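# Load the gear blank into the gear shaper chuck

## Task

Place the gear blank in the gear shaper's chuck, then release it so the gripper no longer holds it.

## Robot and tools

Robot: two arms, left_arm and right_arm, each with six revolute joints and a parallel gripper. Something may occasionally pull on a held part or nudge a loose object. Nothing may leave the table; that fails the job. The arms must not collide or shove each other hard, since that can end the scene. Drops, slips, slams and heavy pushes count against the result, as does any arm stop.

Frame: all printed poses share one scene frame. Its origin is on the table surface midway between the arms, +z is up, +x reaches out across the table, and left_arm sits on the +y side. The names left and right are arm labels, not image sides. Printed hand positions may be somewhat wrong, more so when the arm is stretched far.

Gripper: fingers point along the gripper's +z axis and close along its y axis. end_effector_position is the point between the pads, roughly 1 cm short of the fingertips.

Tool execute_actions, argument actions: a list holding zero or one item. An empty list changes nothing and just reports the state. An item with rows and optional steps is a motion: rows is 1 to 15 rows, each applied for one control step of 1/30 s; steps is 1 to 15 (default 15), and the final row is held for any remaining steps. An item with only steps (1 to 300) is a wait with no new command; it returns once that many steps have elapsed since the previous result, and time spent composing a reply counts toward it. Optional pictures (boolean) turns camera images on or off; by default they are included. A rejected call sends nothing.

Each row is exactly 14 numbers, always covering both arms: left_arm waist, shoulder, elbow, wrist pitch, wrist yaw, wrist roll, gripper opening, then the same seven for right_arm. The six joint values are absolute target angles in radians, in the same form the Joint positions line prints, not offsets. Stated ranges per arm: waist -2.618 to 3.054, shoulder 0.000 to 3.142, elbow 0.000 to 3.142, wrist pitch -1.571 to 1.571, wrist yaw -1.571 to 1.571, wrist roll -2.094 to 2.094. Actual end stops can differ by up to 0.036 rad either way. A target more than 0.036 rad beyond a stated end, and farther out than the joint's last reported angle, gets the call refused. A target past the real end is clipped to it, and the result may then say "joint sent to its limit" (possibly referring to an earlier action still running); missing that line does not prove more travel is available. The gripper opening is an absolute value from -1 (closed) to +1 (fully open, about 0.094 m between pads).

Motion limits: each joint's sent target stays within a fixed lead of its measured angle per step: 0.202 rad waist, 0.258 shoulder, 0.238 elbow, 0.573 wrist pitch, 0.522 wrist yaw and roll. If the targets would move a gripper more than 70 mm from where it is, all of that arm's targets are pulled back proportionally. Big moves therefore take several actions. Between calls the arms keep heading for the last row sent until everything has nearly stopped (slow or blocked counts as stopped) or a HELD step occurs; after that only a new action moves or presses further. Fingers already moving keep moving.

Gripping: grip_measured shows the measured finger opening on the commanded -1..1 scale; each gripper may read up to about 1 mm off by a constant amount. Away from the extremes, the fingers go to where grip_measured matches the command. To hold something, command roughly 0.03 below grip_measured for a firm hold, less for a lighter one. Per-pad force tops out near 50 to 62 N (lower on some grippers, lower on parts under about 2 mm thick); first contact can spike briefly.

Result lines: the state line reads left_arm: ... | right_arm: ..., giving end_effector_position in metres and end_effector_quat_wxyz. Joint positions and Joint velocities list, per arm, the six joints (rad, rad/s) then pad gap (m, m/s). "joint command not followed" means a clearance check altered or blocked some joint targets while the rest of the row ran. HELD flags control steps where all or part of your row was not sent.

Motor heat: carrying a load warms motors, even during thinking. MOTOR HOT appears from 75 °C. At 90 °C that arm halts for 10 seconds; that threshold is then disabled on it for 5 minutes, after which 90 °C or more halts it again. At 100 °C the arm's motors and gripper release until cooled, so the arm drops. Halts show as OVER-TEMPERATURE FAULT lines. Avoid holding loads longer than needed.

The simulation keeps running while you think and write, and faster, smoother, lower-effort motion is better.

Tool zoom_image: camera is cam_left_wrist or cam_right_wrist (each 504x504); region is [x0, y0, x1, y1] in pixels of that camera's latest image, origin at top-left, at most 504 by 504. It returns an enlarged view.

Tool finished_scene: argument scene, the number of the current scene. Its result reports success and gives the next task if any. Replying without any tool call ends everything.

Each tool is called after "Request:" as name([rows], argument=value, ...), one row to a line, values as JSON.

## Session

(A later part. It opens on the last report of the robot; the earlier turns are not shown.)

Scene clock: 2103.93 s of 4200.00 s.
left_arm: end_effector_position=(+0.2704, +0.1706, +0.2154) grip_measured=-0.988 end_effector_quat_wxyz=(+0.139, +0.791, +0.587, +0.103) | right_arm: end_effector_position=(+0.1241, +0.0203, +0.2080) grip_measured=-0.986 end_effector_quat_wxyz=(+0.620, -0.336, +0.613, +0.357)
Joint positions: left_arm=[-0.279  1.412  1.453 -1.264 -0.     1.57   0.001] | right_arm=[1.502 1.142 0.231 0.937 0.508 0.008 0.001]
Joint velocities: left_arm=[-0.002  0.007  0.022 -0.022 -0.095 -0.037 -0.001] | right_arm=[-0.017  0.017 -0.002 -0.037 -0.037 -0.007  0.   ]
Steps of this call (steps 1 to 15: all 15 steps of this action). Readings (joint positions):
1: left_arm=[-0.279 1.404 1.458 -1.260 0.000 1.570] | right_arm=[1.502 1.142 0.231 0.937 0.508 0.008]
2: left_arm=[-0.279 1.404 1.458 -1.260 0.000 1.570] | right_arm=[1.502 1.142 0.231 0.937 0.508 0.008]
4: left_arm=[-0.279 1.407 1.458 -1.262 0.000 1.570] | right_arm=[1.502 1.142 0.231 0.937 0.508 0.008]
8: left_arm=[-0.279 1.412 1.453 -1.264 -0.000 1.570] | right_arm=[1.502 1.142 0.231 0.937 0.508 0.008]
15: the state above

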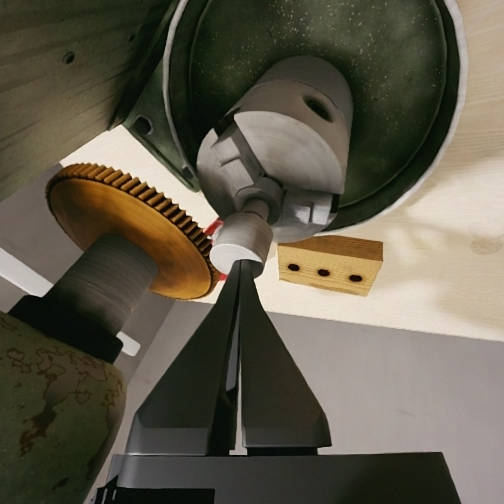

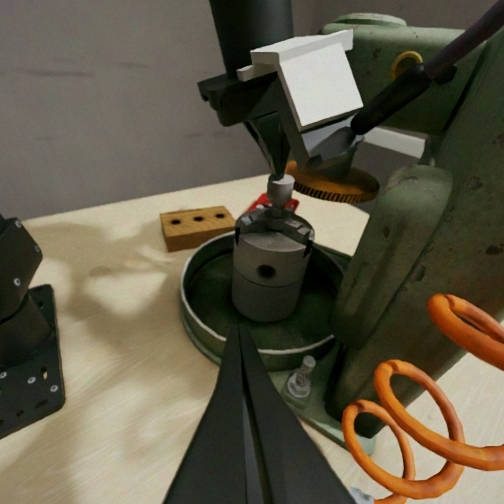

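In contact near centre. Press gradually.

Request:
execute_actions([
  {"rows":[[-0.285,1.44,1.414,-1.30,0.003,1.57,-1,1.5,1.14,0.23,0.95,0.5,0,-1],[-0.285,1.445,1.408,-1.31,0.003,1.57,-1,1.5,1.14,0.23,0.95,0.5,0,-1],[-0.285,1.45,1.402,-1.32,0.003,1.57,-1,1.5,1.14,0.23,0.95,0.5,0,-1],[-0.285,1.455,1.396,-1.33,0.003,1.57,-1,1.5,1.14,0.23,0.95,0.5,0,-1],[-0.285,1.46,1.39,-1.34,0.003,1.57,-1,1.5,1.14,0.23,0.95,0.5,0,-1]],"steps":15},
], pictures=false)

Request:
execute_actions([
  {"rows":[[-0.285,1.465,1.384,-1.35,0.003,1.57,-1,1.5,1.14,0.23,0.95,0.5,0,-1],[-0.285,1.47,1.378,-1.36,0.003,1.57,-1,1.5,1.14,0.23,0.95,0.5,0,-1],[-0.285,1.475,1.372,-1.37,0.003,1.57,-1,1.5,1.14,0.23,0.95,0.5,0,-1],[-0.285,1.48,1.366,-1.38,0.003,1.57,-1,1.5,1.14,0.23,0.95,0.5,0,-1],[-0.285,1.485,1.36,-1.39,0.003,1.57,-1,1.5,1.14,0.23,0.95,0.5,0,-1]],"steps":15},
])

Request:
zoom_image(camera="cam_right_wrist", region=[220, 120, 340, 240])

Scene clock: 2114.03 s of 4200.00 s.
left_arm: end_effector_position=(+0.2701, +0.1707, +0.2147) grip_measured=-0.988 end_effector_quat_wxyz=(+0.138, +0.791, +0.588, +0.102) | right_arm: end_effector_position=(+0.1241, +0.0203, +0.2080) grip_measured=-0.986 end_effector_quat_wxyz=(+0.620, -0.336, +0.613, +0.357)
Joint positions: left_arm=[-0.279  1.413  1.451 -1.265 -0.     1.57   0.001] | right_arm=[1.502 1.142 0.231 0.937 0.508 0.008 0.001]
Joint velocities: left_arm=[ 0.002 -0.002 -0.022 -0.022 -0.037 -0.007 -0.   ] | right_arm=[-0.012  0.002  0.017  0.037  0.022  0.007  0.   ]
Steps of this call (steps 1 to 15: the robot went on to your last target; steps 16 to 90: nothing new was sent; then 6.60 s passed at rest; steps 91 to 105: all 15 steps of this action). Readings (joint positions):
91: left_arm=[-0.279 1.412 1.453 -1.264 -0.000 1.570] | right_arm=[1.502 1.142 0.231 0.937 0.508 0.008]
92: left_arm=[-0.279 1.412 1.453 -1.264 -0.000 1.570] | right_arm=[1.502 1.142 0.231 0.937 0.508 0.008]
94: left_arm=[-0.279 1.413 1.451 -1.265 -0.000 1.570] | right_arm=[1.502 1.142 0.231 0.937 0.508 0.008]
98: left_arm=[-0.279 1.413 1.451 -1.265 -0.000 1.570] | right_arm=[1.502 1.142 0.231 0.937 0.508 0.008]
105: the state above

Scene clock: 2114.53 s of 4200.00 s.
left_arm: end_effector_position=(+0.2698, +0.1708, +0.2136) grip_measured=-0.989 end_effector_quat_wxyz=(+0.136, +0.791, +0.588, +0.101) | right_arm: end_effector_position=(+0.1241, +0.0203, +0.2080) grip_measured=-0.986 end_effector_quat_wxyz=(+0.620, -0.336, +0.613, +0.357)
Joint positions: left_arm=[-0.279  1.415  1.45  -1.266 -0.     1.57   0.001] | right_arm=[1.502 1.142 0.231 0.937 0.508 0.008 0.001]
Joint velocities: left_arm=[-0.032  0.002  0.007  0.066 -0.007  0.022 -0.   ] | right_arm=[-0.002  0.012 -0.002 -0.051  0.037  0.081 -0.001]
Steps of this call (steps 1 to 15: all 15 steps of this action). Readings (joint positions):
1: left_arm=[-0.279 1.413 1.451 -1.265 -0.000 1.570] | right_arm=[1.502 1.142 0.231 0.937 0.508 0.008]
2: left_arm=[-0.279 1.414 1.451 -1.265 -0.000 1.570] | right_arm=[1.502 1.142 0.231 0.937 0.508 0.008]
4: left_arm=[-0.279 1.414 1.451 -1.266 -0.000 1.570] | right_arm=[1.502 1.142 0.231 0.937 0.508 0.008]
8: left_arm=[-0.279 1.415 1.450 -1.266 -0.000 1.570] | right_arm=[1.502 1.142 0.231 0.937 0.508 0.008]
15: the state above

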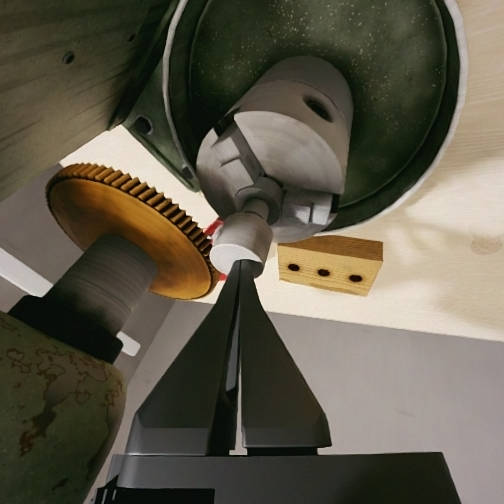

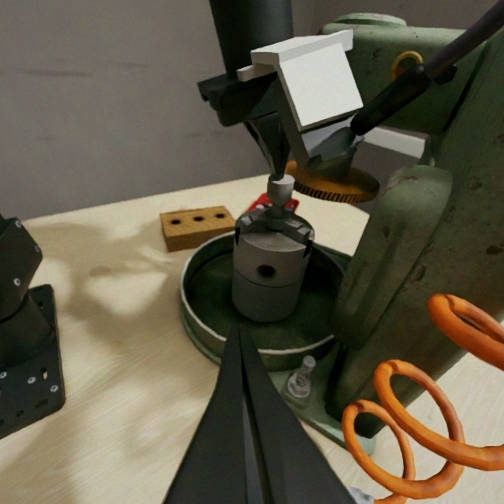

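Region (220, 120, 340, 240) of cam_right_wrist's 504x504 image, scaled by 4.200, with more detail than that image has.

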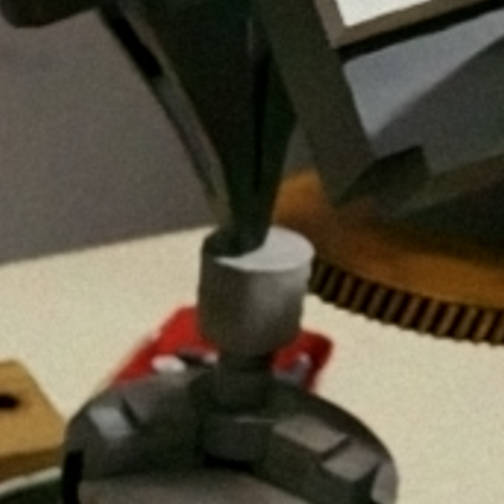

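Request:
execute_actions([
  {"rows":[[-0.285,1.485,1.36,-1.30,0.003,1.57,-1,1.5,1.14,0.23,0.95,0.5,0,-1]],"steps":10},
], pictures=false)

Request:
execute_actions([
  {"rows":[[-0.285,1.47,1.38,-1.45,0.003,1.57,-1,1.5,1.14,0.23,0.95,0.5,0,-1]],"steps":10},
], pictures=false)

Request:
execute_actions([
  {"rows":[[-0.285,1.485,1.36,-1.37,0.06,1.57,-1,1.5,1.14,0.23,0.95,0.5,0,-1]],"steps":10},
], pictures=false)

Request:
execute_actions([
  {"rows":[[-0.285,1.485,1.36,-1.37,-0.06,1.57,-1,1.5,1.14,0.23,0.95,0.5,0,-1]],"steps":10},
])

Scene clock: 2129.33 s of 4200.00 s.
left_arm: end_effector_position=(+0.2703, +0.1707, +0.2138) grip_measured=-0.989 end_effector_quat_wxyz=(+0.137, +0.791, +0.588, +0.101) | right_arm: end_effector_position=(+0.1241, +0.0203, +0.2080) grip_measured=-0.986 end_effector_quat_wxyz=(+0.620, -0.336, +0.613, +0.357)
Joint positions: left_arm=[-0.279  1.415  1.45  -1.264 -0.     1.57   0.001] | right_arm=[1.502 1.142 0.231 0.937 0.508 0.008 0.001]
Joint velocities: left_arm=[ 0.007 -0.007 -0.012  0.022  0.066  0.051 -0.   ] | right_arm=[-0.007 -0.017 -0.002  0.037  0.095 -0.022 -0.001]
Steps of this call (steps 1 to 15: the robot went on to your last target; steps 16 to 90: nothing new was sent; then 11.47 s passed at rest; steps 91 to 100: all 10 steps of this action). Readings (joint positions):
91: left_arm=[-0.279 1.415 1.450 -1.264 -0.000 1.570] | right_arm=[1.502 1.142 0.231 0.937 0.508 0.008]
92: left_arm=[-0.279 1.415 1.450 -1.264 -0.000 1.570] | right_arm=[1.502 1.142 0.231 0.937 0.508 0.008]
94: left_arm=[-0.279 1.415 1.450 -1.264 -0.000 1.570] | right_arm=[1.502 1.142 0.231 0.937 0.508 0.008]
98: left_arm=[-0.279 1.415 1.450 -1.264 -0.000 1.570] | right_arm=[1.502 1.142 0.231 0.937 0.508 0.008]
100: the state above

Scene clock: 2129.67 s of 4200.00 s.
left_arm: end_effector_position=(+0.2691, +0.1710, +0.2134) grip_measured=-0.989 end_effector_quat_wxyz=(+0.134, +0.791, +0.588, +0.100) | right_arm: end_effector_position=(+0.1241, +0.0203, +0.2080) grip_measured=-0.986 end_effector_quat_wxyz=(+0.620, -0.336, +0.613, +0.357)
Joint positions: left_arm=[-0.279  1.415  1.45  -1.269 -0.     1.57   0.001] | right_arm=[1.502 1.142 0.231 0.937 0.508 0.008 0.001]
Joint velocities: left_arm=[ 0.017  0.017 -0.017 -0.022  0.037  0.007 -0.   ] | right_arm=[-0.007  0.022 -0.007  0.037  0.007 -0.022 -0.001]
Steps of this call (steps 1 to 10: all 10 steps of this action). Readings (joint positions):
1: left_arm=[-0.279 1.415 1.450 -1.269 -0.000 1.570] | right_arm=[1.502 1.142 0.231 0.937 0.508 0.008]
2: left_arm=[-0.279 1.415 1.450 -1.269 -0.000 1.570] | right_arm=[1.502 1.142 0.231 0.937 0.508 0.008]
4: left_arm=[-0.279 1.415 1.450 -1.269 -0.000 1.570] | right_arm=[1.502 1.142 0.231 0.937 0.508 0.008]
8: left_arm=[-0.279 1.415 1.450 -1.269 -0.000 1.570] | right_arm=[1.502 1.142 0.231 0.937 0.508 0.008]
10: the state above

Scene clock: 2130.00 s of 4200.00 s.
left_arm: end_effector_position=(+0.2694, +0.1704, +0.2135) grip_measured=-0.989 end_effector_quat_wxyz=(+0.136, +0.791, +0.588, +0.099) | right_arm: end_effector_position=(+0.1241, +0.0203, +0.2080) grip_measured=-0.986 end_effector_quat_wxyz=(+0.620, -0.336, +0.613, +0.357)
Joint positions: left_arm=[-0.279  1.415  1.45  -1.267  0.003  1.57   0.001] | right_arm=[1.502 1.142 0.231 0.937 0.508 0.008 0.001]
Joint velocities: left_arm=[-0.002 -0.002 -0.012 -0.007 -0.022 -0.051  0.   ] | right_arm=[ 0.002  0.007 -0.012 -0.022 -0.037  0.022 -0.   ]
Steps of this call (steps 1 to 10: all 10 steps of this action). Readings (joint positions):
1: left_arm=[-0.279 1.415 1.450 -1.267 0.002 1.570] | right_arm=[1.502 1.142 0.231 0.937 0.508 0.008]
2: left_arm=[-0.279 1.415 1.450 -1.267 0.003 1.570] | right_arm=[1.502 1.142 0.231 0.937 0.508 0.008]
4: left_arm=[-0.279 1.415 1.450 -1.267 0.003 1.570] | right_arm=[1.502 1.142 0.231 0.937 0.508 0.008]
8: left_arm=[-0.279 1.415 1.450 -1.267 0.003 1.570] | right_arm=[1.502 1.142 0.231 0.937 0.508 0.008]
10: the state above

Scene clock: 2130.33 s of 4200.00 s.
left_arm: end_effector_position=(+0.2697, +0.1728, +0.2134) grip_measured=-0.989 end_effector_quat_wxyz=(+0.129, +0.792, +0.587, +0.107) | right_arm: end_effector_position=(+0.1241, +0.0203, +0.2080) grip_measured=-0.986 end_effector_quat_wxyz=(+0.620, -0.336, +0.613, +0.357)
Joint positions: left_arm=[-0.284  1.415  1.45  -1.269 -0.019  1.57   0.001] | right_arm=[1.502 1.142 0.231 0.937 0.508 0.008 0.001]
Joint velocities: left_arm=[-0.002 -0.027  0.002  0.037 -0.081 -0.051  0.001] | right_arm=[-0.002 -0.007 -0.002  0.037 -0.022  0.007 -0.   ]
Steps of this call (steps 1 to 10: all 10 steps of this action). Readings (joint positions):
1: left_arm=[-0.280 1.415 1.450 -1.267 -0.003 1.570] | right_arm=[1.502 1.142 0.231 0.937 0.508 0.008]
2: left_arm=[-0.282 1.415 1.450 -1.267 -0.007 1.570] | right_arm=[1.502 1.142 0.231 0.937 0.508 0.008]
4: left_arm=[-0.284 1.415 1.450 -1.267 -0.013 1.570] | right_arm=[1.502 1.142 0.231 0.937 0.508 0.008]
8: left_arm=[-0.284 1.415 1.450 -1.268 -0.017 1.570] | right_arm=[1.502 1.142 0.231 0.937 0.508 0.008]
10: the state above

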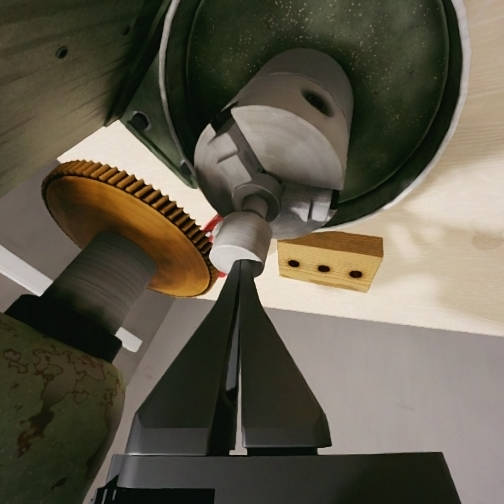

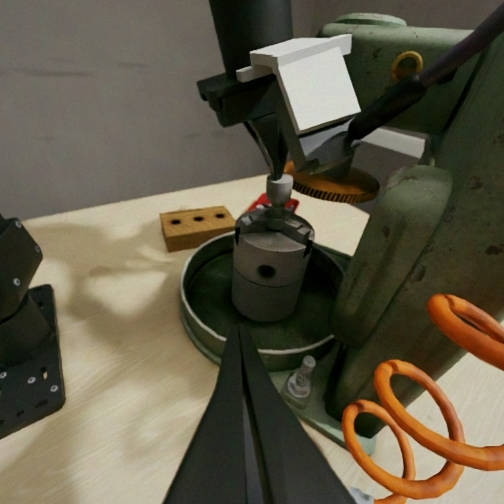

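Request:
execute_actions([
  {"rows":[[-0.28,1.46,1.39,-1.33,0.04,1.57,-1,1.5,1.14,0.23,0.95,0.5,0,-1]],"steps":12},
])

Request:
zoom_image(camera="cam_left_wrist", region=[180, 150, 320, 290])

Scene clock: 2135.47 s of 4200.00 s.
left_arm: end_effector_position=(+0.2696, +0.1732, +0.2133) grip_measured=-0.989 end_effector_quat_wxyz=(+0.130, +0.791, +0.589, +0.105) | right_arm: end_effector_position=(+0.1241, +0.0203, +0.2080) grip_measured=-0.986 end_effector_quat_wxyz=(+0.620, -0.336, +0.613, +0.357)
Joint positions: left_arm=[-0.28   1.415  1.45  -1.27  -0.014  1.57   0.001] | right_arm=[1.502 1.142 0.231 0.937 0.508 0.008 0.001]
Joint velocities: left_arm=[ 0.002  0.012  0.002 -0.022 -0.095 -0.037  0.   ] | right_arm=[-0.002 -0.017 -0.002 -0.081  0.022  0.022 -0.   ]
Steps of this call (steps 1 to 15: the robot went on to your last target; steps 16 to 90: nothing new was sent; then 1.73 s passed at rest; steps 91 to 102: all 12 steps of this action). Readings (joint positions):
91: left_arm=[-0.284 1.415 1.450 -1.270 -0.021 1.570] | right_arm=[1.502 1.142 0.231 0.937 0.508 0.008]
92: left_arm=[-0.282 1.415 1.450 -1.270 -0.018 1.570] | right_arm=[1.502 1.142 0.231 0.937 0.508 0.008]
94: left_arm=[-0.281 1.415 1.450 -1.270 -0.016 1.570] | right_arm=[1.502 1.142 0.231 0.937 0.508 0.008]
98: left_arm=[-0.280 1.415 1.450 -1.270 -0.014 1.570] | right_arm=[1.502 1.142 0.231 0.937 0.508 0.008]
102: the state above

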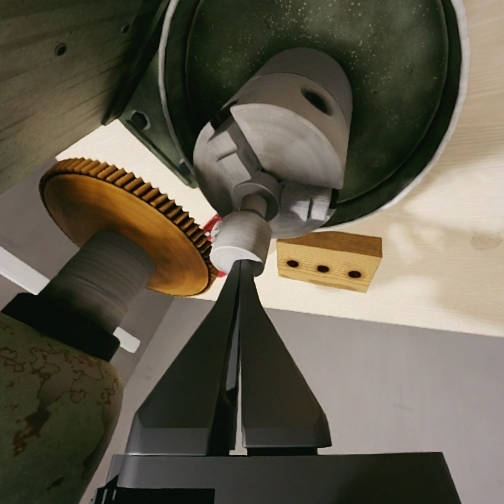

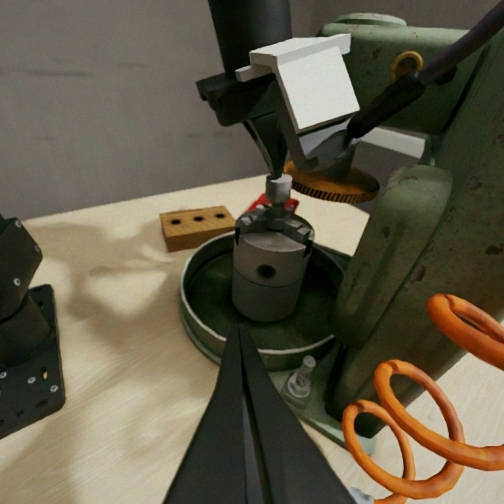

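Region (180, 150, 320, 290) of cam_left_wrist's 504x504 image, scaled by 3.600, with more detail than that image has.

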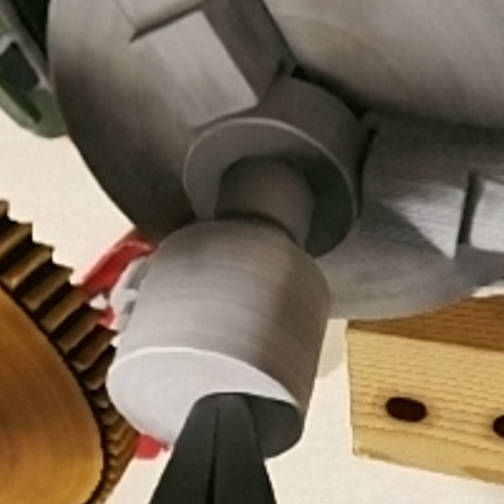

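Request:
execute_actions([
  {"rows":[[-0.30,1.45,1.40,-1.31,0.08,1.57,-1,1.5,1.14,0.23,0.95,0.5,0,-1]],"steps":12},
], pictures=false)

Scene clock: 2138.43 s of 4200.00 s.
left_arm: end_effector_position=(+0.2696, +0.1728, +0.2134) grip_measured=-0.989 end_effector_quat_wxyz=(+0.131, +0.791, +0.589, +0.104) | right_arm: end_effector_position=(+0.1241, +0.0203, +0.2080) grip_measured=-0.986 end_effector_quat_wxyz=(+0.620, -0.336, +0.613, +0.357)
Joint positions: left_arm=[-0.28   1.415  1.45  -1.269 -0.012  1.57   0.001] | right_arm=[1.502 1.142 0.231 0.937 0.508 0.008 0.001]
Joint velocities: left_arm=[-0.002 -0.012  0.002 -0.051 -0.037  0.051  0.001] | right_arm=[ 0.007 -0.017 -0.007 -0.022 -0.066 -0.11   0.   ]
Steps of this call (steps 1 to 15: the robot went on to your last target; steps 16 to 77: nothing new was sent; steps 78 to 89: all 12 steps of this action). Readings (joint positions):
78: left_arm=[-0.280 1.415 1.450 -1.269 -0.012 1.570] | right_arm=[1.502 1.142 0.231 0.937 0.508 0.008]
79: left_arm=[-0.280 1.415 1.450 -1.269 -0.012 1.570] | right_arm=[1.502 1.142 0.231 0.937 0.508 0.008]
81: left_arm=[-0.280 1.415 1.450 -1.269 -0.012 1.570] | right_arm=[1.502 1.142 0.231 0.937 0.508 0.008]
85: left_arm=[-0.280 1.415 1.450 -1.269 -0.012 1.570] | right_arm=[1.502 1.142 0.231 0.937 0.508 0.008]
89: the state above

Request:
execute_actions([
  {"rows":[[-0.283,1.42,1.45,-1.27,0.0,1.57,-1,1.5,1.14,0.23,0.95,0.5,0,-1],[-0.283,1.39,1.48,-1.27,0.0,1.57,-1,1.5,1.14,0.23,0.95,0.5,0,-1],[-0.283,1.37,1.50,-1.27,0.0,1.57,-1,1.5,1.14,0.23,0.95,0.5,0,-1],[-0.283,1.35,1.52,-1.27,0.0,1.57,-1,1.5,1.14,0.23,0.95,0.5,0,-1],[-0.283,1.30,1.50,-1.3,0.0,1.57,-1,1.5,1.14,0.23,0.95,0.5,0,-1],[-0.283,1.25,1.48,-1.33,0.0,1.57,-1,1.5,1.14,0.23,0.95,0.5,0,-1],[-0.283,1.2,1.45,-1.36,0.0,1.57,-1,1.5,1.14,0.23,0.95,0.5,0,-1],[-0.283,1.1,1.4,-1.4,0.0,1.57,-1,1.5,1.14,0.23,0.95,0.5,0,-1]],"steps":15},
], pictures=false)

Request:
execute_actions([
  {"rows":[[-0.283,0.5,1.0,-1.2,0.0,1.0,-0.2,1.5,1.14,0.23,0.95,0.5,0,-1]],"steps":15},
], pictures=false)

Request:
execute_actions([
  {"rows":[[-0.283,0.2,0.4,0.0,0.0,0.0,-0.2,1.5,1.14,0.23,0.95,0.5,0,-1]],"steps":15},
], pictures=false)

Request:
execute_actions([
  {"steps":30},
], pictures=false)

Request:
execute_actions([
  {"rows":[[-0.283,0.36,0.08,0.25,0.0,0.0,-0.2,1.5,1.14,0.23,0.95,0.5,0,-1]],"steps":15},
], pictures=false)

Request:
execute_actions([
  {"steps":30},
])

Scene clock: 2158.07 s of 4200.00 s.
left_arm: end_effector_position=(+0.2035, +0.1930, +0.2814) grip_measured=-0.989 end_effector_quat_wxyz=(+0.217, +0.771, +0.575, +0.168) | right_arm: end_effector_position=(+0.1241, +0.0203, +0.2080) grip_measured=-0.986 end_effector_quat_wxyz=(+0.620, -0.336, +0.613, +0.357)
Joint positions: left_arm=[-0.28   1.076  1.432 -1.37  -0.013  1.57   0.001] | right_arm=[1.502 1.142 0.231 0.937 0.508 0.008 0.001]
Joint velocities: left_arm=[ 0.017  0.115 -0.105 -0.051 -0.081  0.037 -0.001] | right_arm=[-0.002  0.007  0.007 -0.022  0.007  0.007 -0.   ]
Steps of this call (steps 1 to 15: the robot went on to your last target; steps 16 to 90: nothing new was sent; then 16.13 s passed at rest; steps 91 to 105: all 15 steps of this action). Readings (joint positions):
91: left_arm=[-0.280 1.412 1.453 -1.268 -0.015 1.570] | right_arm=[1.502 1.142 0.231 0.937 0.508 0.008]
92: left_arm=[-0.280 1.411 1.454 -1.268 -0.015 1.570] | right_arm=[1.502 1.142 0.231 0.937 0.508 0.008]
94: left_arm=[-0.280 1.405 1.461 -1.268 -0.015 1.570] | right_arm=[1.502 1.142 0.231 0.937 0.508 0.008]
98: left_arm=[-0.280 1.280 1.451 -1.277 -0.014 1.570] | right_arm=[1.502 1.142 0.231 0.937 0.508 0.008]
105: the state above

Scene clock: 2158.57 s of 4200.00 s.
left_arm: end_effector_position=(+0.1340, +0.2138, +0.2597) grip_measured=-0.202 end_effector_quat_wxyz=(+0.397, +0.554, +0.714, +0.159) | right_arm: end_effector_position=(+0.1241, +0.0203, +0.2080) grip_measured=-0.986 end_effector_quat_wxyz=(+0.620, -0.336, +0.613, +0.357)
Joint positions: left_arm=[-0.28   0.493  1.013 -1.208 -0.011  1.031  0.037] | right_arm=[1.502 1.142 0.231 0.937 0.508 0.008 0.001]
Joint velocities: left_arm=[-0.017 -0.002 -0.002  0.095  0.007 -0.125 -0.001] | right_arm=[-0.007  0.007  0.002 -0.066  0.022 -0.051  0.   ]
Steps of this call (steps 1 to 15: all 15 steps of this action). Readings (joint positions):
1: left_arm=[-0.280 1.042 1.382 -1.316 -0.012 1.486] | right_arm=[1.502 1.142 0.231 0.937 0.508 0.008]
2: left_arm=[-0.280 0.976 1.296 -1.257 -0.012 1.390] | right_arm=[1.502 1.142 0.231 0.937 0.508 0.008]
4: left_arm=[-0.280 0.806 1.131 -1.225 -0.012 1.252] | right_arm=[1.502 1.142 0.231 0.937 0.508 0.008]
8: left_arm=[-0.280 0.525 1.013 -1.248 -0.012 1.110] | right_arm=[1.502 1.142 0.231 0.937 0.508 0.008]
15: the state above

Scene clock: 2159.07 s of 4200.00 s.
left_arm: end_effector_position=(+0.2063, +0.1914, +0.3044) grip_measured=-0.202 end_effector_quat_wxyz=(+0.741, +0.116, +0.656, -0.082) | right_arm: end_effector_position=(+0.1241, +0.0203, +0.2080) grip_measured=-0.986 end_effector_quat_wxyz=(+0.620, -0.336, +0.613, +0.357)
Joint positions: left_arm=[-0.28   0.202  0.391 -0.077 -0.008  0.065  0.038] | right_arm=[1.502 1.142 0.231 0.937 0.508 0.008 0.001]
Joint velocities: left_arm=[-0.007  0.002  0.002  0.564 -0.081 -0.403 -0.001] | right_arm=[-0.007 -0.017  0.007  0.022  0.051  0.168  0.001]
Steps of this call (steps 1 to 15: all 15 steps of this action). Readings (joint positions):
1: left_arm=[-0.280 0.452 0.967 -1.115 -0.010 0.947] | right_arm=[1.502 1.142 0.231 0.937 0.508 0.008]
2: left_arm=[-0.280 0.376 0.883 -0.979 -0.010 0.846] | right_arm=[1.502 1.142 0.231 0.937 0.508 0.008]
4: left_arm=[-0.280 0.240 0.725 -0.758 -0.010 0.648] | right_arm=[1.502 1.142 0.231 0.937 0.508 0.008]
8: left_arm=[-0.280 0.200 0.454 -0.338 -0.009 0.289] | right_arm=[1.502 1.142 0.231 0.937 0.508 0.008]
15: the state above

Scene clock: 2160.07 s of 4200.00 s.
left_arm: end_effector_position=(+0.2034, +0.1922, +0.3240) grip_measured=-0.202 end_effector_quat_wxyz=(+0.764, +0.092, +0.629, -0.108) | right_arm: end_effector_position=(+0.1241, +0.0203, +0.2080) grip_measured=-0.986 end_effector_quat_wxyz=(+0.620, -0.336, +0.613, +0.357)
Joint positions: left_arm=[-0.28   0.202  0.391  0.003 -0.008  0.007  0.038] | right_arm=[1.502 1.142 0.231 0.937 0.508 0.008 0.001]
Joint velocities: left_arm=[ 0.012  0.007 -0.002  0.007 -0.022  0.007 -0.   ] | right_arm=[-0.002 -0.012  0.002  0.037 -0.081 -0.095 -0.002]
Steps of this call (steps 1 to 30: the robot went on to your last target). Readings (joint positions):
1: left_arm=[-0.280 0.202 0.391 -0.058 -0.008 0.054] | right_arm=[1.502 1.142 0.231 0.937 0.508 0.008]
2: left_arm=[-0.280 0.202 0.391 -0.044 -0.008 0.044] | right_arm=[1.502 1.142 0.231 0.937 0.508 0.008]
4: left_arm=[-0.280 0.202 0.391 -0.024 -0.008 0.030] | right_arm=[1.502 1.142 0.231 0.937 0.508 0.008]
8: left_arm=[-0.280 0.202 0.391 -0.006 -0.008 0.016] | right_arm=[1.502 1.142 0.231 0.937 0.508 0.008]
30: the state above
All arms were judged still, so your last target was given up. Only a new action makes them travel on or press farther. Fingers that are still opening or closing keep moving.

Scene clock: 2160.57 s of 4200.00 s.
left_arm: end_effector_position=(+0.2399, +0.1811, +0.1827) grip_measured=-0.202 end_effector_quat_wxyz=(+0.679, +0.106, +0.720, -0.095) | right_arm: end_effector_position=(+0.1241, +0.0203, +0.2080) grip_measured=-0.986 end_effector_quat_wxyz=(+0.620, -0.336, +0.613, +0.357)
Joint positions: left_arm=[-0.28   0.359  0.065  0.234 -0.008  0.006  0.038] | right_arm=[1.502 1.142 0.231 0.937 0.508 0.008 0.001]
Joint velocities: left_arm=[-0.002 -0.022  0.002  0.183 -0.022 -0.007 -0.001] | right_arm=[-0.002  0.022  0.002  0.051  0.007 -0.051 -0.001]
Steps of this call (steps 1 to 15: all 15 steps of this action). Readings (joint positions):
1: left_arm=[-0.280 0.216 0.367 0.057 -0.008 0.007] | right_arm=[1.502 1.142 0.231 0.937 0.508 0.008]
2: left_arm=[-0.280 0.243 0.333 0.119 -0.008 0.007] | right_arm=[1.502 1.142 0.231 0.937 0.508 0.008]
4: left_arm=[-0.280 0.295 0.242 0.179 -0.008 0.007] | right_arm=[1.502 1.142 0.231 0.937 0.508 0.008]
8: left_arm=[-0.280 0.356 0.081 0.190 -0.008 0.006] | right_arm=[1.502 1.142 0.231 0.937 0.508 0.008]
15: the state above

Scene clock: 2161.57 s of 4200.00 s.
left_arm: end_effector_position=(+0.2401, +0.1810, +0.1876) grip_measured=-0.202 end_effector_quat_wxyz=(+0.686, +0.105, +0.714, -0.096) | right_arm: end_effector_position=(+0.1241, +0.0203, +0.2080) grip_measured=-0.986 end_effector_quat_wxyz=(+0.620, -0.336, +0.613, +0.357)
Joint positions: left_arm=[-0.28   0.359  0.065  0.254 -0.008  0.006  0.038] | right_arm=[1.502 1.142 0.231 0.937 0.508 0.008 0.001]
Joint velocities: left_arm=[ 0.002 -0.012 -0.012 -0.051  0.022 -0.007  0.   ] | right_arm=[-0.012  0.007 -0.007 -0.066 -0.051 -0.11  -0.001]
Steps of this call (steps 1 to 30: the robot went on to your last target). Readings (joint positions):
1: left_arm=[-0.280 0.359 0.065 0.238 -0.008 0.006] | right_arm=[1.502 1.142 0.231 0.937 0.508 0.008]
2: left_arm=[-0.280 0.359 0.065 0.242 -0.008 0.006] | right_arm=[1.502 1.142 0.231 0.937 0.508 0.008]
4: left_arm=[-0.280 0.359 0.065 0.247 -0.008 0.006] | right_arm=[1.502 1.142 0.231 0.937 0.508 0.008]
8: left_arm=[-0.280 0.359 0.065 0.251 -0.008 0.006] | right_arm=[1.502 1.142 0.231 0.937 0.508 0.008]
30: the state above
All arms were judged still, so your last target was given up. Only a new action makes them travel on or press farther. Fingers that are still opening or closing keep moving.

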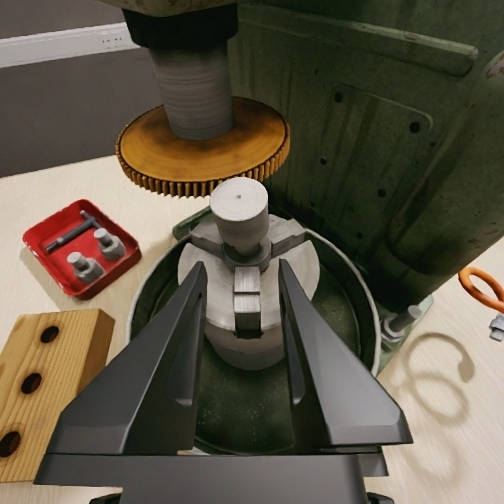

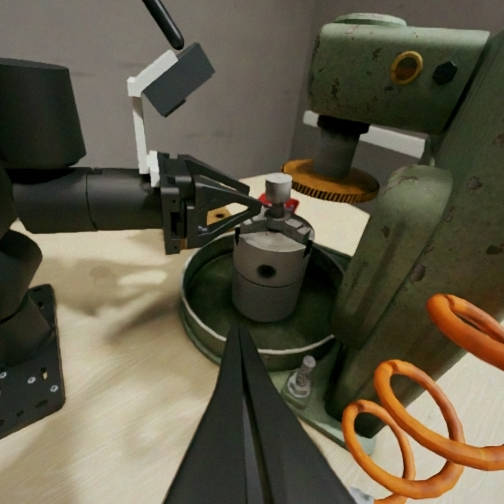

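Request:
execute_actions([
  {"rows":[[-0.283,0.36,0.07,0.32,0,0,-0.2,1.5,1.14,0.23,0.95,0.5,0,-1],[-0.283,0.36,0.07,0.34,0,0,-0.2,1.5,1.14,0.23,0.95,0.5,0,-1],[-0.283,0.38,0.07,0.37,0,0,-0.2,1.5,1.14,0.23,0.95,0.5,0,-1],[-0.283,0.40,0.07,0.40,0,0,-0.2,1.5,1.14,0.23,0.95,0.5,0,-1],[-0.283,0.42,0.07,0.43,0,0,-0.2,1.5,1.14,0.23,0.95,0.5,0,-1],[-0.283,0.44,0.07,0.45,0,0,-0.2,1.5,1.14,0.23,0.95,0.5,0,-1],[-0.283,0.46,0.07,0.47,0,0,-0.2,1.5,1.14,0.23,0.95,0.5,0,-1],[-0.283,0.48,0.07,0.49,0,0,-0.2,1.5,1.14,0.23,0.95,0.5,0,-1],[-0.283,0.50,0.07,0.51,0,0,-0.2,1.5,1.14,0.23,0.95,0.5,0,-1],[-0.283,0.52,0.07,0.53,0,0,-0.2,1.5,1.14,0.23,0.95,0.5,0,-1],[-0.283,0.54,0.07,0.55,0,0,-0.2,1.5,1.14,0.23,0.95,0.5,0,-1],[-0.283,0.56,0.07,0.57,0,0,-0.2,1.5,1.14,0.23,0.95,0.5,0,-1],[-0.283,0.58,0.07,0.59,0,0,-0.2,1.5,1.14,0.23,0.95,0.5,0,-1],[-0.283,0.60,0.07,0.61,0,0,-0.2,1.5,1.14,0.23,0.95,0.5,0,-1],[-0.283,0.62,0.07,0.63,0,0,-0.2,1.5,1.14,0.23,0.95,0.5,0,-1]],"steps":15},
], pictures=false)

Request:
execute_actions([
  {"rows":[[-0.283,0.64,0.07,0.65,0,0,-0.2,1.5,1.14,0.23,0.95,0.5,0,-1],[-0.283,0.66,0.07,0.67,0,0,-0.2,1.5,1.14,0.23,0.95,0.5,0,-1],[-0.283,0.68,0.07,0.69,0,0,-0.2,1.5,1.14,0.23,0.95,0.5,0,-1],[-0.283,0.70,0.07,0.71,0,0,-0.2,1.5,1.14,0.23,0.95,0.5,0,-1],[-0.283,0.72,0.07,0.735,0,0,-0.2,1.5,1.14,0.23,0.95,0.5,0,-1],[-0.283,0.74,0.07,0.76,0,0,-0.2,1.5,1.14,0.23,0.95,0.5,0,-1],[-0.283,0.76,0.07,0.78,0,0,-0.2,1.5,1.14,0.23,0.95,0.5,0,-1],[-0.283,0.78,0.07,0.80,0,0,-0.2,1.5,1.14,0.23,0.95,0.5,0,-1],[-0.283,0.80,0.07,0.82,0,0,-0.2,1.5,1.14,0.23,0.95,0.5,0,-1],[-0.283,0.82,0.07,0.84,0,0,-0.2,1.5,1.14,0.23,0.95,0.5,0,-1],[-0.283,0.84,0.07,0.86,0,0,-0.2,1.5,1.14,0.23,0.95,0.5,0,-1],[-0.283,0.86,0.07,0.88,0,0,-0.2,1.5,1.14,0.23,0.95,0.5,0,-1],[-0.283,0.88,0.07,0.90,0,0,-0.2,1.5,1.14,0.23,0.95,0.5,0,-1],[-0.283,0.90,0.07,0.91,0,0,-0.2,1.5,1.14,0.23,0.95,0.5,0,-1],[-0.283,0.92,0.07,0.915,0,0,-0.2,1.5,1.14,0.23,0.95,0.5,0,-1]],"steps":15},
], pictures=false)

Request:
execute_actions([
  {"steps":30},
])

Scene clock: 2186.27 s of 4200.00 s.
left_arm: end_effector_position=(+0.2563, +0.1761, +0.2051) grip_measured=-0.202 end_effector_quat_wxyz=(+0.714, +0.101, +0.685, -0.101) | right_arm: end_effector_position=(+0.1241, +0.0203, +0.2080) grip_measured=-0.986 end_effector_quat_wxyz=(+0.620, -0.336, +0.613, +0.357)
Joint positions: left_arm=[-0.28   0.575  0.065  0.551 -0.008  0.006  0.038] | right_arm=[1.502 1.142 0.231 0.937 0.508 0.008 0.001]
Joint velocities: left_arm=[-0.007  0.554 -0.012  0.549 -0.037 -0.081 -0.   ] | right_arm=[-0.012 -0.002  0.017  0.007  0.022 -0.095 -0.001]
Steps of this call (steps 1 to 90: nothing new was sent; then 21.20 s passed at rest; steps 91 to 105: all 15 steps of this action). Readings (joint positions):
91: left_arm=[-0.280 0.359 0.065 0.261 -0.008 0.006] | right_arm=[1.502 1.142 0.231 0.937 0.508 0.008]
92: left_arm=[-0.280 0.359 0.065 0.273 -0.008 0.006] | right_arm=[1.502 1.142 0.231 0.937 0.508 0.008]
94: left_arm=[-0.280 0.364 0.065 0.314 -0.008 0.006] | right_arm=[1.502 1.142 0.231 0.937 0.508 0.008]
98: left_arm=[-0.280 0.433 0.065 0.411 -0.008 0.006] | right_arm=[1.502 1.142 0.231 0.937 0.508 0.008]
105: the state above

Scene clock: 2186.77 s of 4200.00 s.
left_arm: end_effector_position=(+0.2768, +0.1699, +0.1969) grip_measured=-0.202 end_effector_quat_wxyz=(+0.717, +0.100, +0.683, -0.101) | right_arm: end_effector_position=(+0.1241, +0.0203, +0.2080) grip_measured=-0.986 end_effector_quat_wxyz=(+0.620, -0.336, +0.613, +0.357)
Joint positions: left_arm=[-0.28   0.874  0.065  0.856 -0.008  0.006  0.038] | right_arm=[1.502 1.142 0.231 0.937 0.508 0.008 0.001]
Joint velocities: left_arm=[-0.007  0.564 -0.002  0.374 -0.022 -0.007 -0.   ] | right_arm=[ 0.002  0.007 -0.012  0.081 -0.051  0.051 -0.001]
Steps of this call (steps 1 to 15: all 15 steps of this action). Readings (joint positions):
1: left_arm=[-0.280 0.595 0.065 0.571 -0.008 0.006] | right_arm=[1.502 1.142 0.231 0.937 0.508 0.008]
2: left_arm=[-0.280 0.615 0.065 0.591 -0.008 0.006] | right_arm=[1.502 1.142 0.231 0.937 0.508 0.008]
4: left_arm=[-0.280 0.655 0.065 0.631 -0.008 0.006] | right_arm=[1.502 1.142 0.231 0.937 0.508 0.008]
8: left_arm=[-0.280 0.734 0.065 0.716 -0.008 0.006] | right_arm=[1.502 1.142 0.231 0.937 0.508 0.008]
15: the state above

Scene clock: 2187.77 s of 4200.00 s.
left_arm: end_effector_position=(+0.2784, +0.1694, +0.2027) grip_measured=-0.202 end_effector_quat_wxyz=(+0.726, +0.099, +0.672, -0.103) | right_arm: end_effector_position=(+0.1241, +0.0203, +0.2080) grip_measured=-0.986 end_effector_quat_wxyz=(+0.620, -0.336, +0.613, +0.357)
Joint positions: left_arm=[-0.28   0.907  0.065  0.918 -0.008  0.006  0.038] | right_arm=[1.502 1.142 0.231 0.937 0.508 0.008 0.001]
Joint velocities: left_arm=[ 0.012  0.002 -0.002 -0.022  0.007  0.037  0.001] | right_arm=[-0.017 -0.007  0.002  0.007 -0.007  0.081 -0.001]
Steps of this call (steps 1 to 30: the robot went on to your last target). Readings (joint positions):
1: left_arm=[-0.280 0.890 0.065 0.868 -0.008 0.006] | right_arm=[1.502 1.142 0.231 0.937 0.508 0.008]
2: left_arm=[-0.280 0.900 0.065 0.875 -0.008 0.006] | right_arm=[1.502 1.142 0.231 0.937 0.508 0.008]
4: left_arm=[-0.280 0.907 0.065 0.887 -0.008 0.006] | right_arm=[1.502 1.142 0.231 0.937 0.508 0.008]
8: left_arm=[-0.280 0.907 0.065 0.906 -0.008 0.006] | right_arm=[1.502 1.142 0.231 0.937 0.508 0.008]
30: the state above
All arms were judged still, so your last target was given up. Only a new action makes them travel on or press farther. Fingers that are still opening or closing keep moving.

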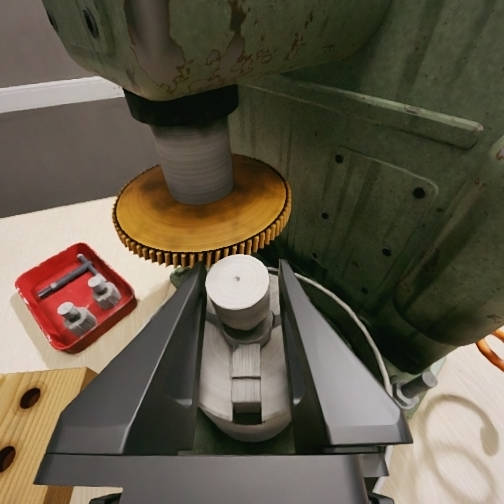

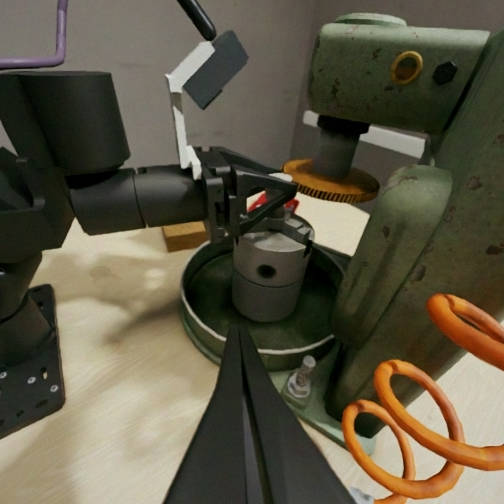

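Grip, straighten, then pull up.

Request:
execute_actions([
  {"rows":[[-0.283,0.91,0.07,0.915,0.005,0.02,-0.3,1.5,1.14,0.23,0.95,0.5,0,-1],[-0.283,0.91,0.07,0.915,0.005,0.02,-0.36,1.5,1.14,0.23,0.95,0.5,0,-1],[-0.283,0.91,0.07,0.915,0.005,0.02,-0.42,1.5,1.14,0.23,0.95,0.5,0,-1],[-0.283,0.91,0.07,0.915,0.005,0.02,-0.5,1.5,1.14,0.23,0.95,0.5,0,-1]],"steps":15},
], pictures=false)

Request:
execute_actions([
  {"rows":[[-0.283,0.905,0.075,0.95,0.005,0.02,-0.5,1.5,1.14,0.23,0.95,0.5,0,-1],[-0.283,0.90,0.08,0.98,0.005,0.02,-0.5,1.5,1.14,0.23,0.95,0.5,0,-1],[-0.283,0.90,0.085,1.0,0.005,0.02,-0.5,1.5,1.14,0.23,0.95,0.5,0,-1],[-0.283,0.90,0.085,1.02,0.005,0.02,-0.5,1.5,1.14,0.23,0.95,0.5,0,-1],[-0.283,0.90,0.085,1.04,0.005,0.02,-0.5,1.5,1.14,0.23,0.95,0.5,0,-1],[-0.283,0.90,0.085,1.06,0.005,0.02,-0.5,1.5,1.14,0.23,0.95,0.5,0,-1]],"steps":12},
], pictures=false)

Scene clock: 2195.60 s of 4200.00 s.
left_arm: end_effector_position=(+0.2786, +0.1702, +0.2028) grip_measured=-0.409 end_effector_quat_wxyz=(+0.727, +0.097, +0.672, -0.101) | right_arm: end_effector_position=(+0.1241, +0.0203, +0.2080) grip_measured=-0.986 end_effector_quat_wxyz=(+0.620, -0.336, +0.613, +0.357)
Joint positions: left_arm=[-0.28   0.907  0.065  0.919 -0.012  0.006  0.028] | right_arm=[1.502 1.142 0.231 0.937 0.508 0.008 0.001]
Joint velocities: left_arm=[ 0.002 -0.017 -0.012 -0.037 -0.095  0.022  0.   ] | right_arm=[ 0.007  0.007  0.007  0.007 -0.037 -0.007 -0.   ]
Steps of this call (steps 1 to 90: nothing new was sent; then 4.33 s passed at rest; steps 91 to 105: all 15 steps of this action). Readings (joint positions):
91: left_arm=[-0.280 0.907 0.065 0.919 -0.007 0.007] | right_arm=[1.502 1.142 0.231 0.937 0.508 0.008]
92: left_arm=[-0.280 0.907 0.065 0.919 -0.008 0.009] | right_arm=[1.502 1.142 0.231 0.937 0.508 0.008]
94: left_arm=[-0.280 0.907 0.065 0.919 -0.012 0.007] | right_arm=[1.502 1.142 0.231 0.937 0.508 0.008]
98: left_arm=[-0.280 0.907 0.065 0.919 -0.012 0.006] | right_arm=[1.502 1.142 0.231 0.937 0.508 0.008]
105: the state above

Scene clock: 2196.00 s of 4200.00 s.
left_arm: end_effector_position=(+0.2785, +0.1702, +0.2045) grip_measured=-0.409 end_effector_quat_wxyz=(+0.729, +0.097, +0.670, -0.102) | right_arm: end_effector_position=(+0.1241, +0.0203, +0.2080) grip_measured=-0.986 end_effector_quat_wxyz=(+0.620, -0.336, +0.613, +0.357)
Joint positions: left_arm=[-0.28   0.907  0.065  0.925 -0.012  0.006  0.028] | right_arm=[1.502 1.142 0.231 0.937 0.508 0.008 0.001]
Joint velocities: left_arm=[ 0.002 -0.017 -0.002 -0.066  0.051 -0.007  0.001] | right_arm=[-0.017  0.007 -0.007  0.007  0.051  0.007 -0.   ]
Steps of this call (steps 1 to 12: all 12 steps of this action). Readings (joint positions):
1: left_arm=[-0.280 0.907 0.065 0.920 -0.012 0.006] | right_arm=[1.502 1.142 0.231 0.937 0.508 0.008]
2: left_arm=[-0.280 0.907 0.065 0.921 -0.012 0.006] | right_arm=[1.502 1.142 0.231 0.937 0.508 0.008]
4: left_arm=[-0.280 0.907 0.065 0.923 -0.012 0.006] | right_arm=[1.502 1.142 0.231 0.937 0.508 0.008]
8: left_arm=[-0.280 0.907 0.065 0.925 -0.012 0.006] | right_arm=[1.502 1.142 0.231 0.937 0.508 0.008]
12: the state above

Request:
execute_actions([
  {"rows":[[-0.283,0.90,0.085,1.0,0.02,0.05,-0.5,1.5,1.14,0.23,0.95,0.5,0,-1],[-0.283,0.90,0.085,1.0,0.02,0.07,-0.5,1.5,1.14,0.23,0.95,0.5,0,-1],[-0.283,0.90,0.085,1.0,0.02,0.09,-0.5,1.5,1.14,0.23,0.95,0.5,0,-1]],"steps":15},
], pictures=false)

Scene clock: 2201.13 s of 4200.00 s.
left_arm: end_effector_position=(+0.2778, +0.1678, +0.2041) grip_measured=-0.409 end_effector_quat_wxyz=(+0.731, +0.123, +0.666, -0.083) | right_arm: end_effector_position=(+0.1241, +0.0203, +0.2080) grip_measured=-0.986 end_effector_quat_wxyz=(+0.620, -0.336, +0.613, +0.357)
Joint positions: left_arm=[-0.28   0.907  0.065  0.924  0.002  0.07   0.028] | right_arm=[1.502 1.142 0.231 0.937 0.508 0.008 0.001]
Joint velocities: left_arm=[ 0.002 -0.007 -0.007 -0.037  0.037  0.066  0.   ] | right_arm=[ 0.017  0.017 -0.007  0.022  0.022 -0.007 -0.   ]
Steps of this call (steps 1 to 15: the robot went on to your last target; steps 16 to 90: nothing new was sent; then 1.63 s passed at rest; steps 91 to 105: all 15 steps of this action). Readings (joint positions):
91: left_arm=[-0.280 0.907 0.065 0.924 -0.011 0.009] | right_arm=[1.502 1.142 0.231 0.937 0.508 0.008]
92: left_arm=[-0.280 0.907 0.065 0.924 -0.011 0.014] | right_arm=[1.502 1.142 0.231 0.937 0.508 0.008]
94: left_arm=[-0.280 0.907 0.065 0.924 -0.008 0.029] | right_arm=[1.502 1.142 0.231 0.937 0.508 0.008]
98: left_arm=[-0.280 0.907 0.065 0.924 -0.003 0.049] | right_arm=[1.502 1.142 0.231 0.937 0.508 0.008]
105: the state above

Request:
execute_actions([
  {"rows":[[-0.283,0.90,0.085,1.04,0.01,0.08,-0.55,1.5,1.14,0.23,0.95,0.5,0,-1],[-0.283,0.90,0.085,1.08,0.01,0.08,-0.55,1.5,1.14,0.23,0.95,0.5,0,-1],[-0.283,0.90,0.085,1.10,0.01,0.08,-0.55,1.5,1.14,0.23,0.95,0.5,0,-1],[-0.283,0.90,0.085,1.12,0.01,0.08,-0.55,1.5,1.14,0.23,0.95,0.5,0,-1],[-0.283,0.90,0.085,1.14,0.01,0.08,-0.55,1.5,1.14,0.23,0.95,0.5,0,-1],[-0.283,0.90,0.085,1.16,0.01,0.08,-0.55,1.5,1.14,0.23,0.95,0.5,0,-1]],"steps":10},
], pictures=false)

Request:
execute_actions([
  {"rows":[[-0.283,0.90,0.085,1.0,0.01,0.08,-0.55,1.5,1.14,0.23,0.95,0.5,0,-1]],"steps":10},
])

Scene clock: 2211.20 s of 4200.00 s.
left_arm: end_effector_position=(+0.2726, +0.1690, +0.2390) grip_measured=-0.409 end_effector_quat_wxyz=(+0.777, +0.117, +0.612, -0.085) | right_arm: end_effector_position=(+0.1241, +0.0203, +0.2080) grip_measured=-0.986 end_effector_quat_wxyz=(+0.620, -0.336, +0.613, +0.357)
Joint positions: left_arm=[-0.28   0.907  0.065  1.066  0.004  0.08   0.028] | right_arm=[1.502 1.142 0.231 0.937 0.508 0.008 0.001]
Joint velocities: left_arm=[-0.027 -0.007 -0.012  0.476 -0.007  0.022 -0.   ] | right_arm=[-0.017  0.002 -0.002  0.007  0.022  0.051 -0.   ]
Steps of this call (steps 1 to 15: the robot went on to your last target; steps 16 to 90: nothing new was sent; then 6.73 s passed at rest; steps 91 to 100: all 10 steps of this action). Readings (joint positions):
91: left_arm=[-0.280 0.907 0.065 0.926 0.004 0.080] | right_arm=[1.502 1.142 0.231 0.937 0.508 0.008]
92: left_arm=[-0.280 0.907 0.065 0.929 0.004 0.080] | right_arm=[1.502 1.142 0.231 0.937 0.508 0.008]
94: left_arm=[-0.280 0.907 0.065 0.930 0.004 0.080] | right_arm=[1.502 1.142 0.231 0.937 0.508 0.008]
98: left_arm=[-0.280 0.907 0.065 1.020 0.004 0.080] | right_arm=[1.502 1.142 0.231 0.937 0.508 0.008]
100: the state above

Scene clock: 2211.53 s of 4200.00 s.
left_arm: end_effector_position=(+0.2759, +0.1680, +0.2215) grip_measured=-0.409 end_effector_quat_wxyz=(+0.754, +0.122, +0.640, -0.083) | right_arm: end_effector_position=(+0.1241, +0.0203, +0.2080) grip_measured=-0.986 end_effector_quat_wxyz=(+0.620, -0.336, +0.613, +0.357)
Joint positions: left_arm=[-0.28   0.907  0.065  0.993  0.004  0.08   0.028] | right_arm=[1.502 1.142 0.231 0.937 0.508 0.008 0.001]
Joint velocities: left_arm=[-0.002  0.002 -0.007 -0.095  0.037 -0.007  0.   ] | right_arm=[ 0.007  0.012  0.002  0.007  0.007 -0.066 -0.001]
Steps of this call (steps 1 to 10: all 10 steps of this action). Readings (joint positions):
1: left_arm=[-0.280 0.907 0.065 1.068 0.004 0.080] | right_arm=[1.502 1.142 0.231 0.937 0.508 0.008]
2: left_arm=[-0.280 0.907 0.065 1.060 0.004 0.080] | right_arm=[1.502 1.142 0.231 0.937 0.508 0.008]
4: left_arm=[-0.280 0.907 0.065 1.030 0.004 0.080] | right_arm=[1.502 1.142 0.231 0.937 0.508 0.008]
8: left_arm=[-0.280 0.907 0.065 0.999 0.004 0.080] | right_arm=[1.502 1.142 0.231 0.937 0.508 0.008]
10: the state above

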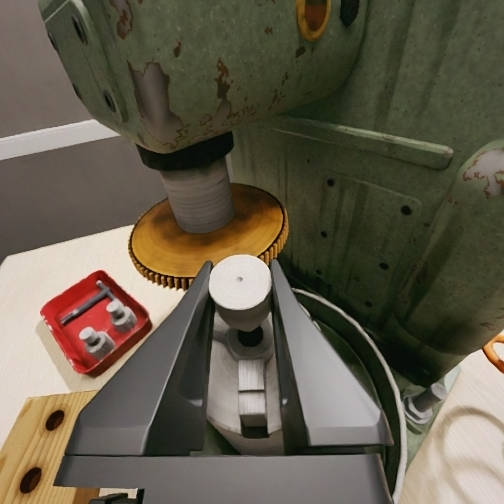

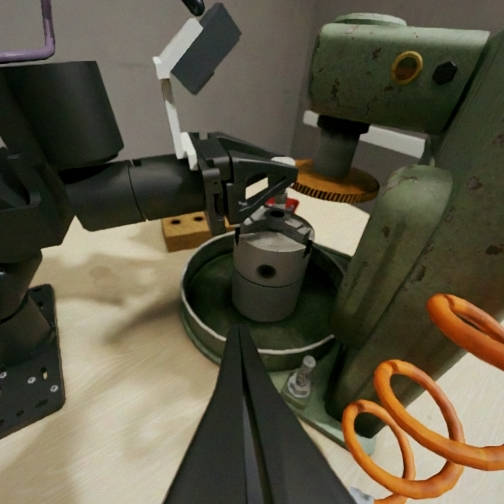

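Request:
execute_actions([
  {"rows":[[-0.283,0.90,0.08,0.99,0.01,0.08,-0.5,1.5,1.14,0.23,0.95,0.5,0,-1],[-0.283,0.90,0.08,0.98,0.01,0.08,-0.5,1.5,1.14,0.23,0.95,0.5,0,-1],[-0.283,0.90,0.08,0.97,0.01,0.08,-0.5,1.5,1.14,0.23,0.95,0.5,0,-1],[-0.283,0.90,0.08,0.96,0.01,0.08,-0.5,1.5,1.14,0.23,0.95,0.5,0,-1],[-0.283,0.90,0.08,0.955,0.01,0.08,-0.5,1.5,1.14,0.23,0.95,0.5,0,-1]],"steps":15},
])

Request:
zoom_image(camera="cam_right_wrist", region=[230, 160, 320, 240])

Scene clock: 2219.27 s of 4200.00 s.
left_arm: end_effector_position=(+0.2774, +0.1675, +0.2088) grip_measured=-0.409 end_effector_quat_wxyz=(+0.737, +0.126, +0.659, -0.081) | right_arm: end_effector_position=(+0.1241, +0.0203, +0.2080) grip_measured=-0.986 end_effector_quat_wxyz=(+0.620, -0.336, +0.613, +0.357)
Joint positions: left_arm=[-0.28   0.907  0.065  0.941  0.004  0.08   0.028] | right_arm=[1.502 1.142 0.231 0.937 0.508 0.008 0.001]
Joint velocities: left_arm=[ 0.002 -0.002  0.007 -0.051  0.051 -0.022 -0.001] | right_arm=[-0.007  0.017 -0.012 -0.022 -0.095 -0.007  0.001]
Steps of this call (steps 1 to 15: the robot went on to your last target; steps 16 to 90: nothing new was sent; then 4.23 s passed at rest; steps 91 to 105: all 15 steps of this action). Readings (joint positions):
91: left_arm=[-0.280 0.907 0.065 0.984 0.004 0.080] | right_arm=[1.502 1.142 0.231 0.937 0.508 0.008]
92: left_arm=[-0.280 0.907 0.065 0.982 0.004 0.080] | right_arm=[1.502 1.142 0.231 0.937 0.508 0.008]
94: left_arm=[-0.280 0.907 0.065 0.973 0.004 0.080] | right_arm=[1.502 1.142 0.231 0.937 0.508 0.008]
98: left_arm=[-0.280 0.907 0.065 0.952 0.004 0.080] | right_arm=[1.502 1.142 0.231 0.937 0.508 0.008]
105: the state above

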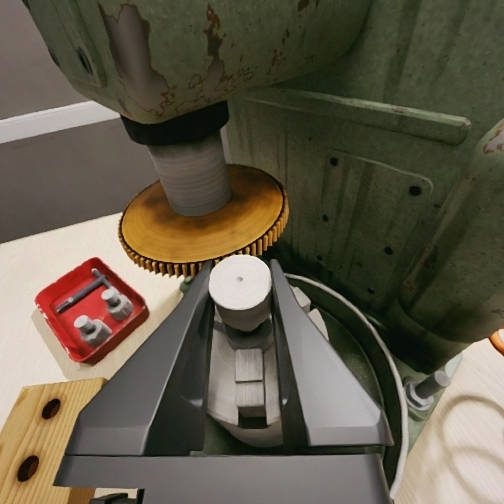

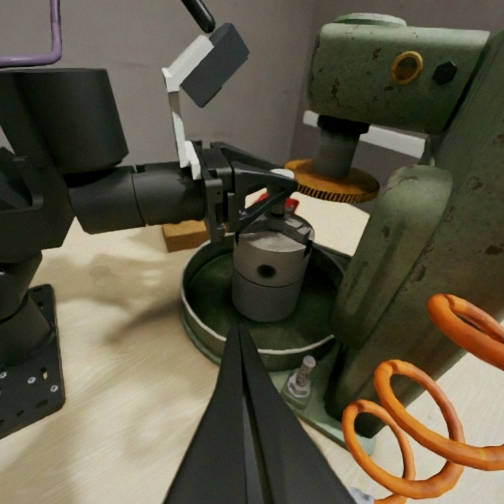

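Region (230, 160, 320, 240) of cam_right_wrist's 504x504 image, scaled by 5.600, with more detail than that image has.

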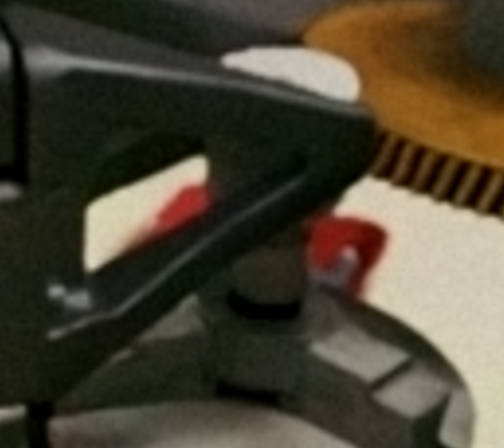

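Request:
execute_actions([
  {"rows":[[-0.283,0.90,0.08,0.95,0.01,0.08,-0.5,1.5,1.14,0.23,0.95,0.5,0,-1],[-0.283,0.90,0.08,0.945,0.01,0.08,-0.5,1.5,1.14,0.23,0.95,0.5,0,-1],[-0.283,0.90,0.08,0.94,0.01,0.08,-0.5,1.5,1.14,0.23,0.95,0.5,0,-1],[-0.283,0.90,0.08,0.935,0.01,0.08,-0.5,1.5,1.14,0.23,0.95,0.5,0,-1],[-0.283,0.90,0.08,0.93,0.01,0.08,-0.5,1.5,1.14,0.23,0.95,0.5,0,-1],[-0.283,0.90,0.08,0.925,0.01,0.08,-0.5,1.5,1.14,0.23,0.95,0.5,0,-1],[-0.283,0.90,0.08,0.92,0.01,0.08,-0.5,1.5,1.14,0.23,0.95,0.5,0,-1]],"steps":15},
], pictures=false)

Scene clock: 2227.53 s of 4200.00 s.
left_arm: end_effector_position=(+0.2779, +0.1674, +0.2036) grip_measured=-0.409 end_effector_quat_wxyz=(+0.730, +0.127, +0.666, -0.080) | right_arm: end_effector_position=(+0.1241, +0.0203, +0.2080) grip_measured=-0.986 end_effector_quat_wxyz=(+0.620, -0.336, +0.613, +0.357)
Joint positions: left_arm=[-0.28   0.907  0.065  0.921  0.004  0.08   0.028] | right_arm=[1.502 1.142 0.231 0.937 0.508 0.008 0.001]
Joint velocities: left_arm=[ 0.012  0.007 -0.022  0.051  0.022  0.022  0.   ] | right_arm=[-0.012  0.007 -0.002  0.007  0.022 -0.051  0.   ]
Steps of this call (steps 1 to 15: the robot went on to your last target; steps 16 to 90: nothing new was sent; then 4.77 s passed at rest; steps 91 to 105: all 15 steps of this action). Readings (joint positions):
91: left_arm=[-0.280 0.907 0.065 0.940 0.004 0.080] | right_arm=[1.502 1.142 0.231 0.937 0.508 0.008]
92: left_arm=[-0.280 0.907 0.065 0.938 0.004 0.080] | right_arm=[1.502 1.142 0.231 0.937 0.508 0.008]
94: left_arm=[-0.280 0.907 0.065 0.934 0.004 0.080] | right_arm=[1.502 1.142 0.231 0.937 0.508 0.008]
98: left_arm=[-0.280 0.907 0.065 0.921 0.004 0.080] | right_arm=[1.502 1.142 0.231 0.937 0.508 0.008]
105: the state above


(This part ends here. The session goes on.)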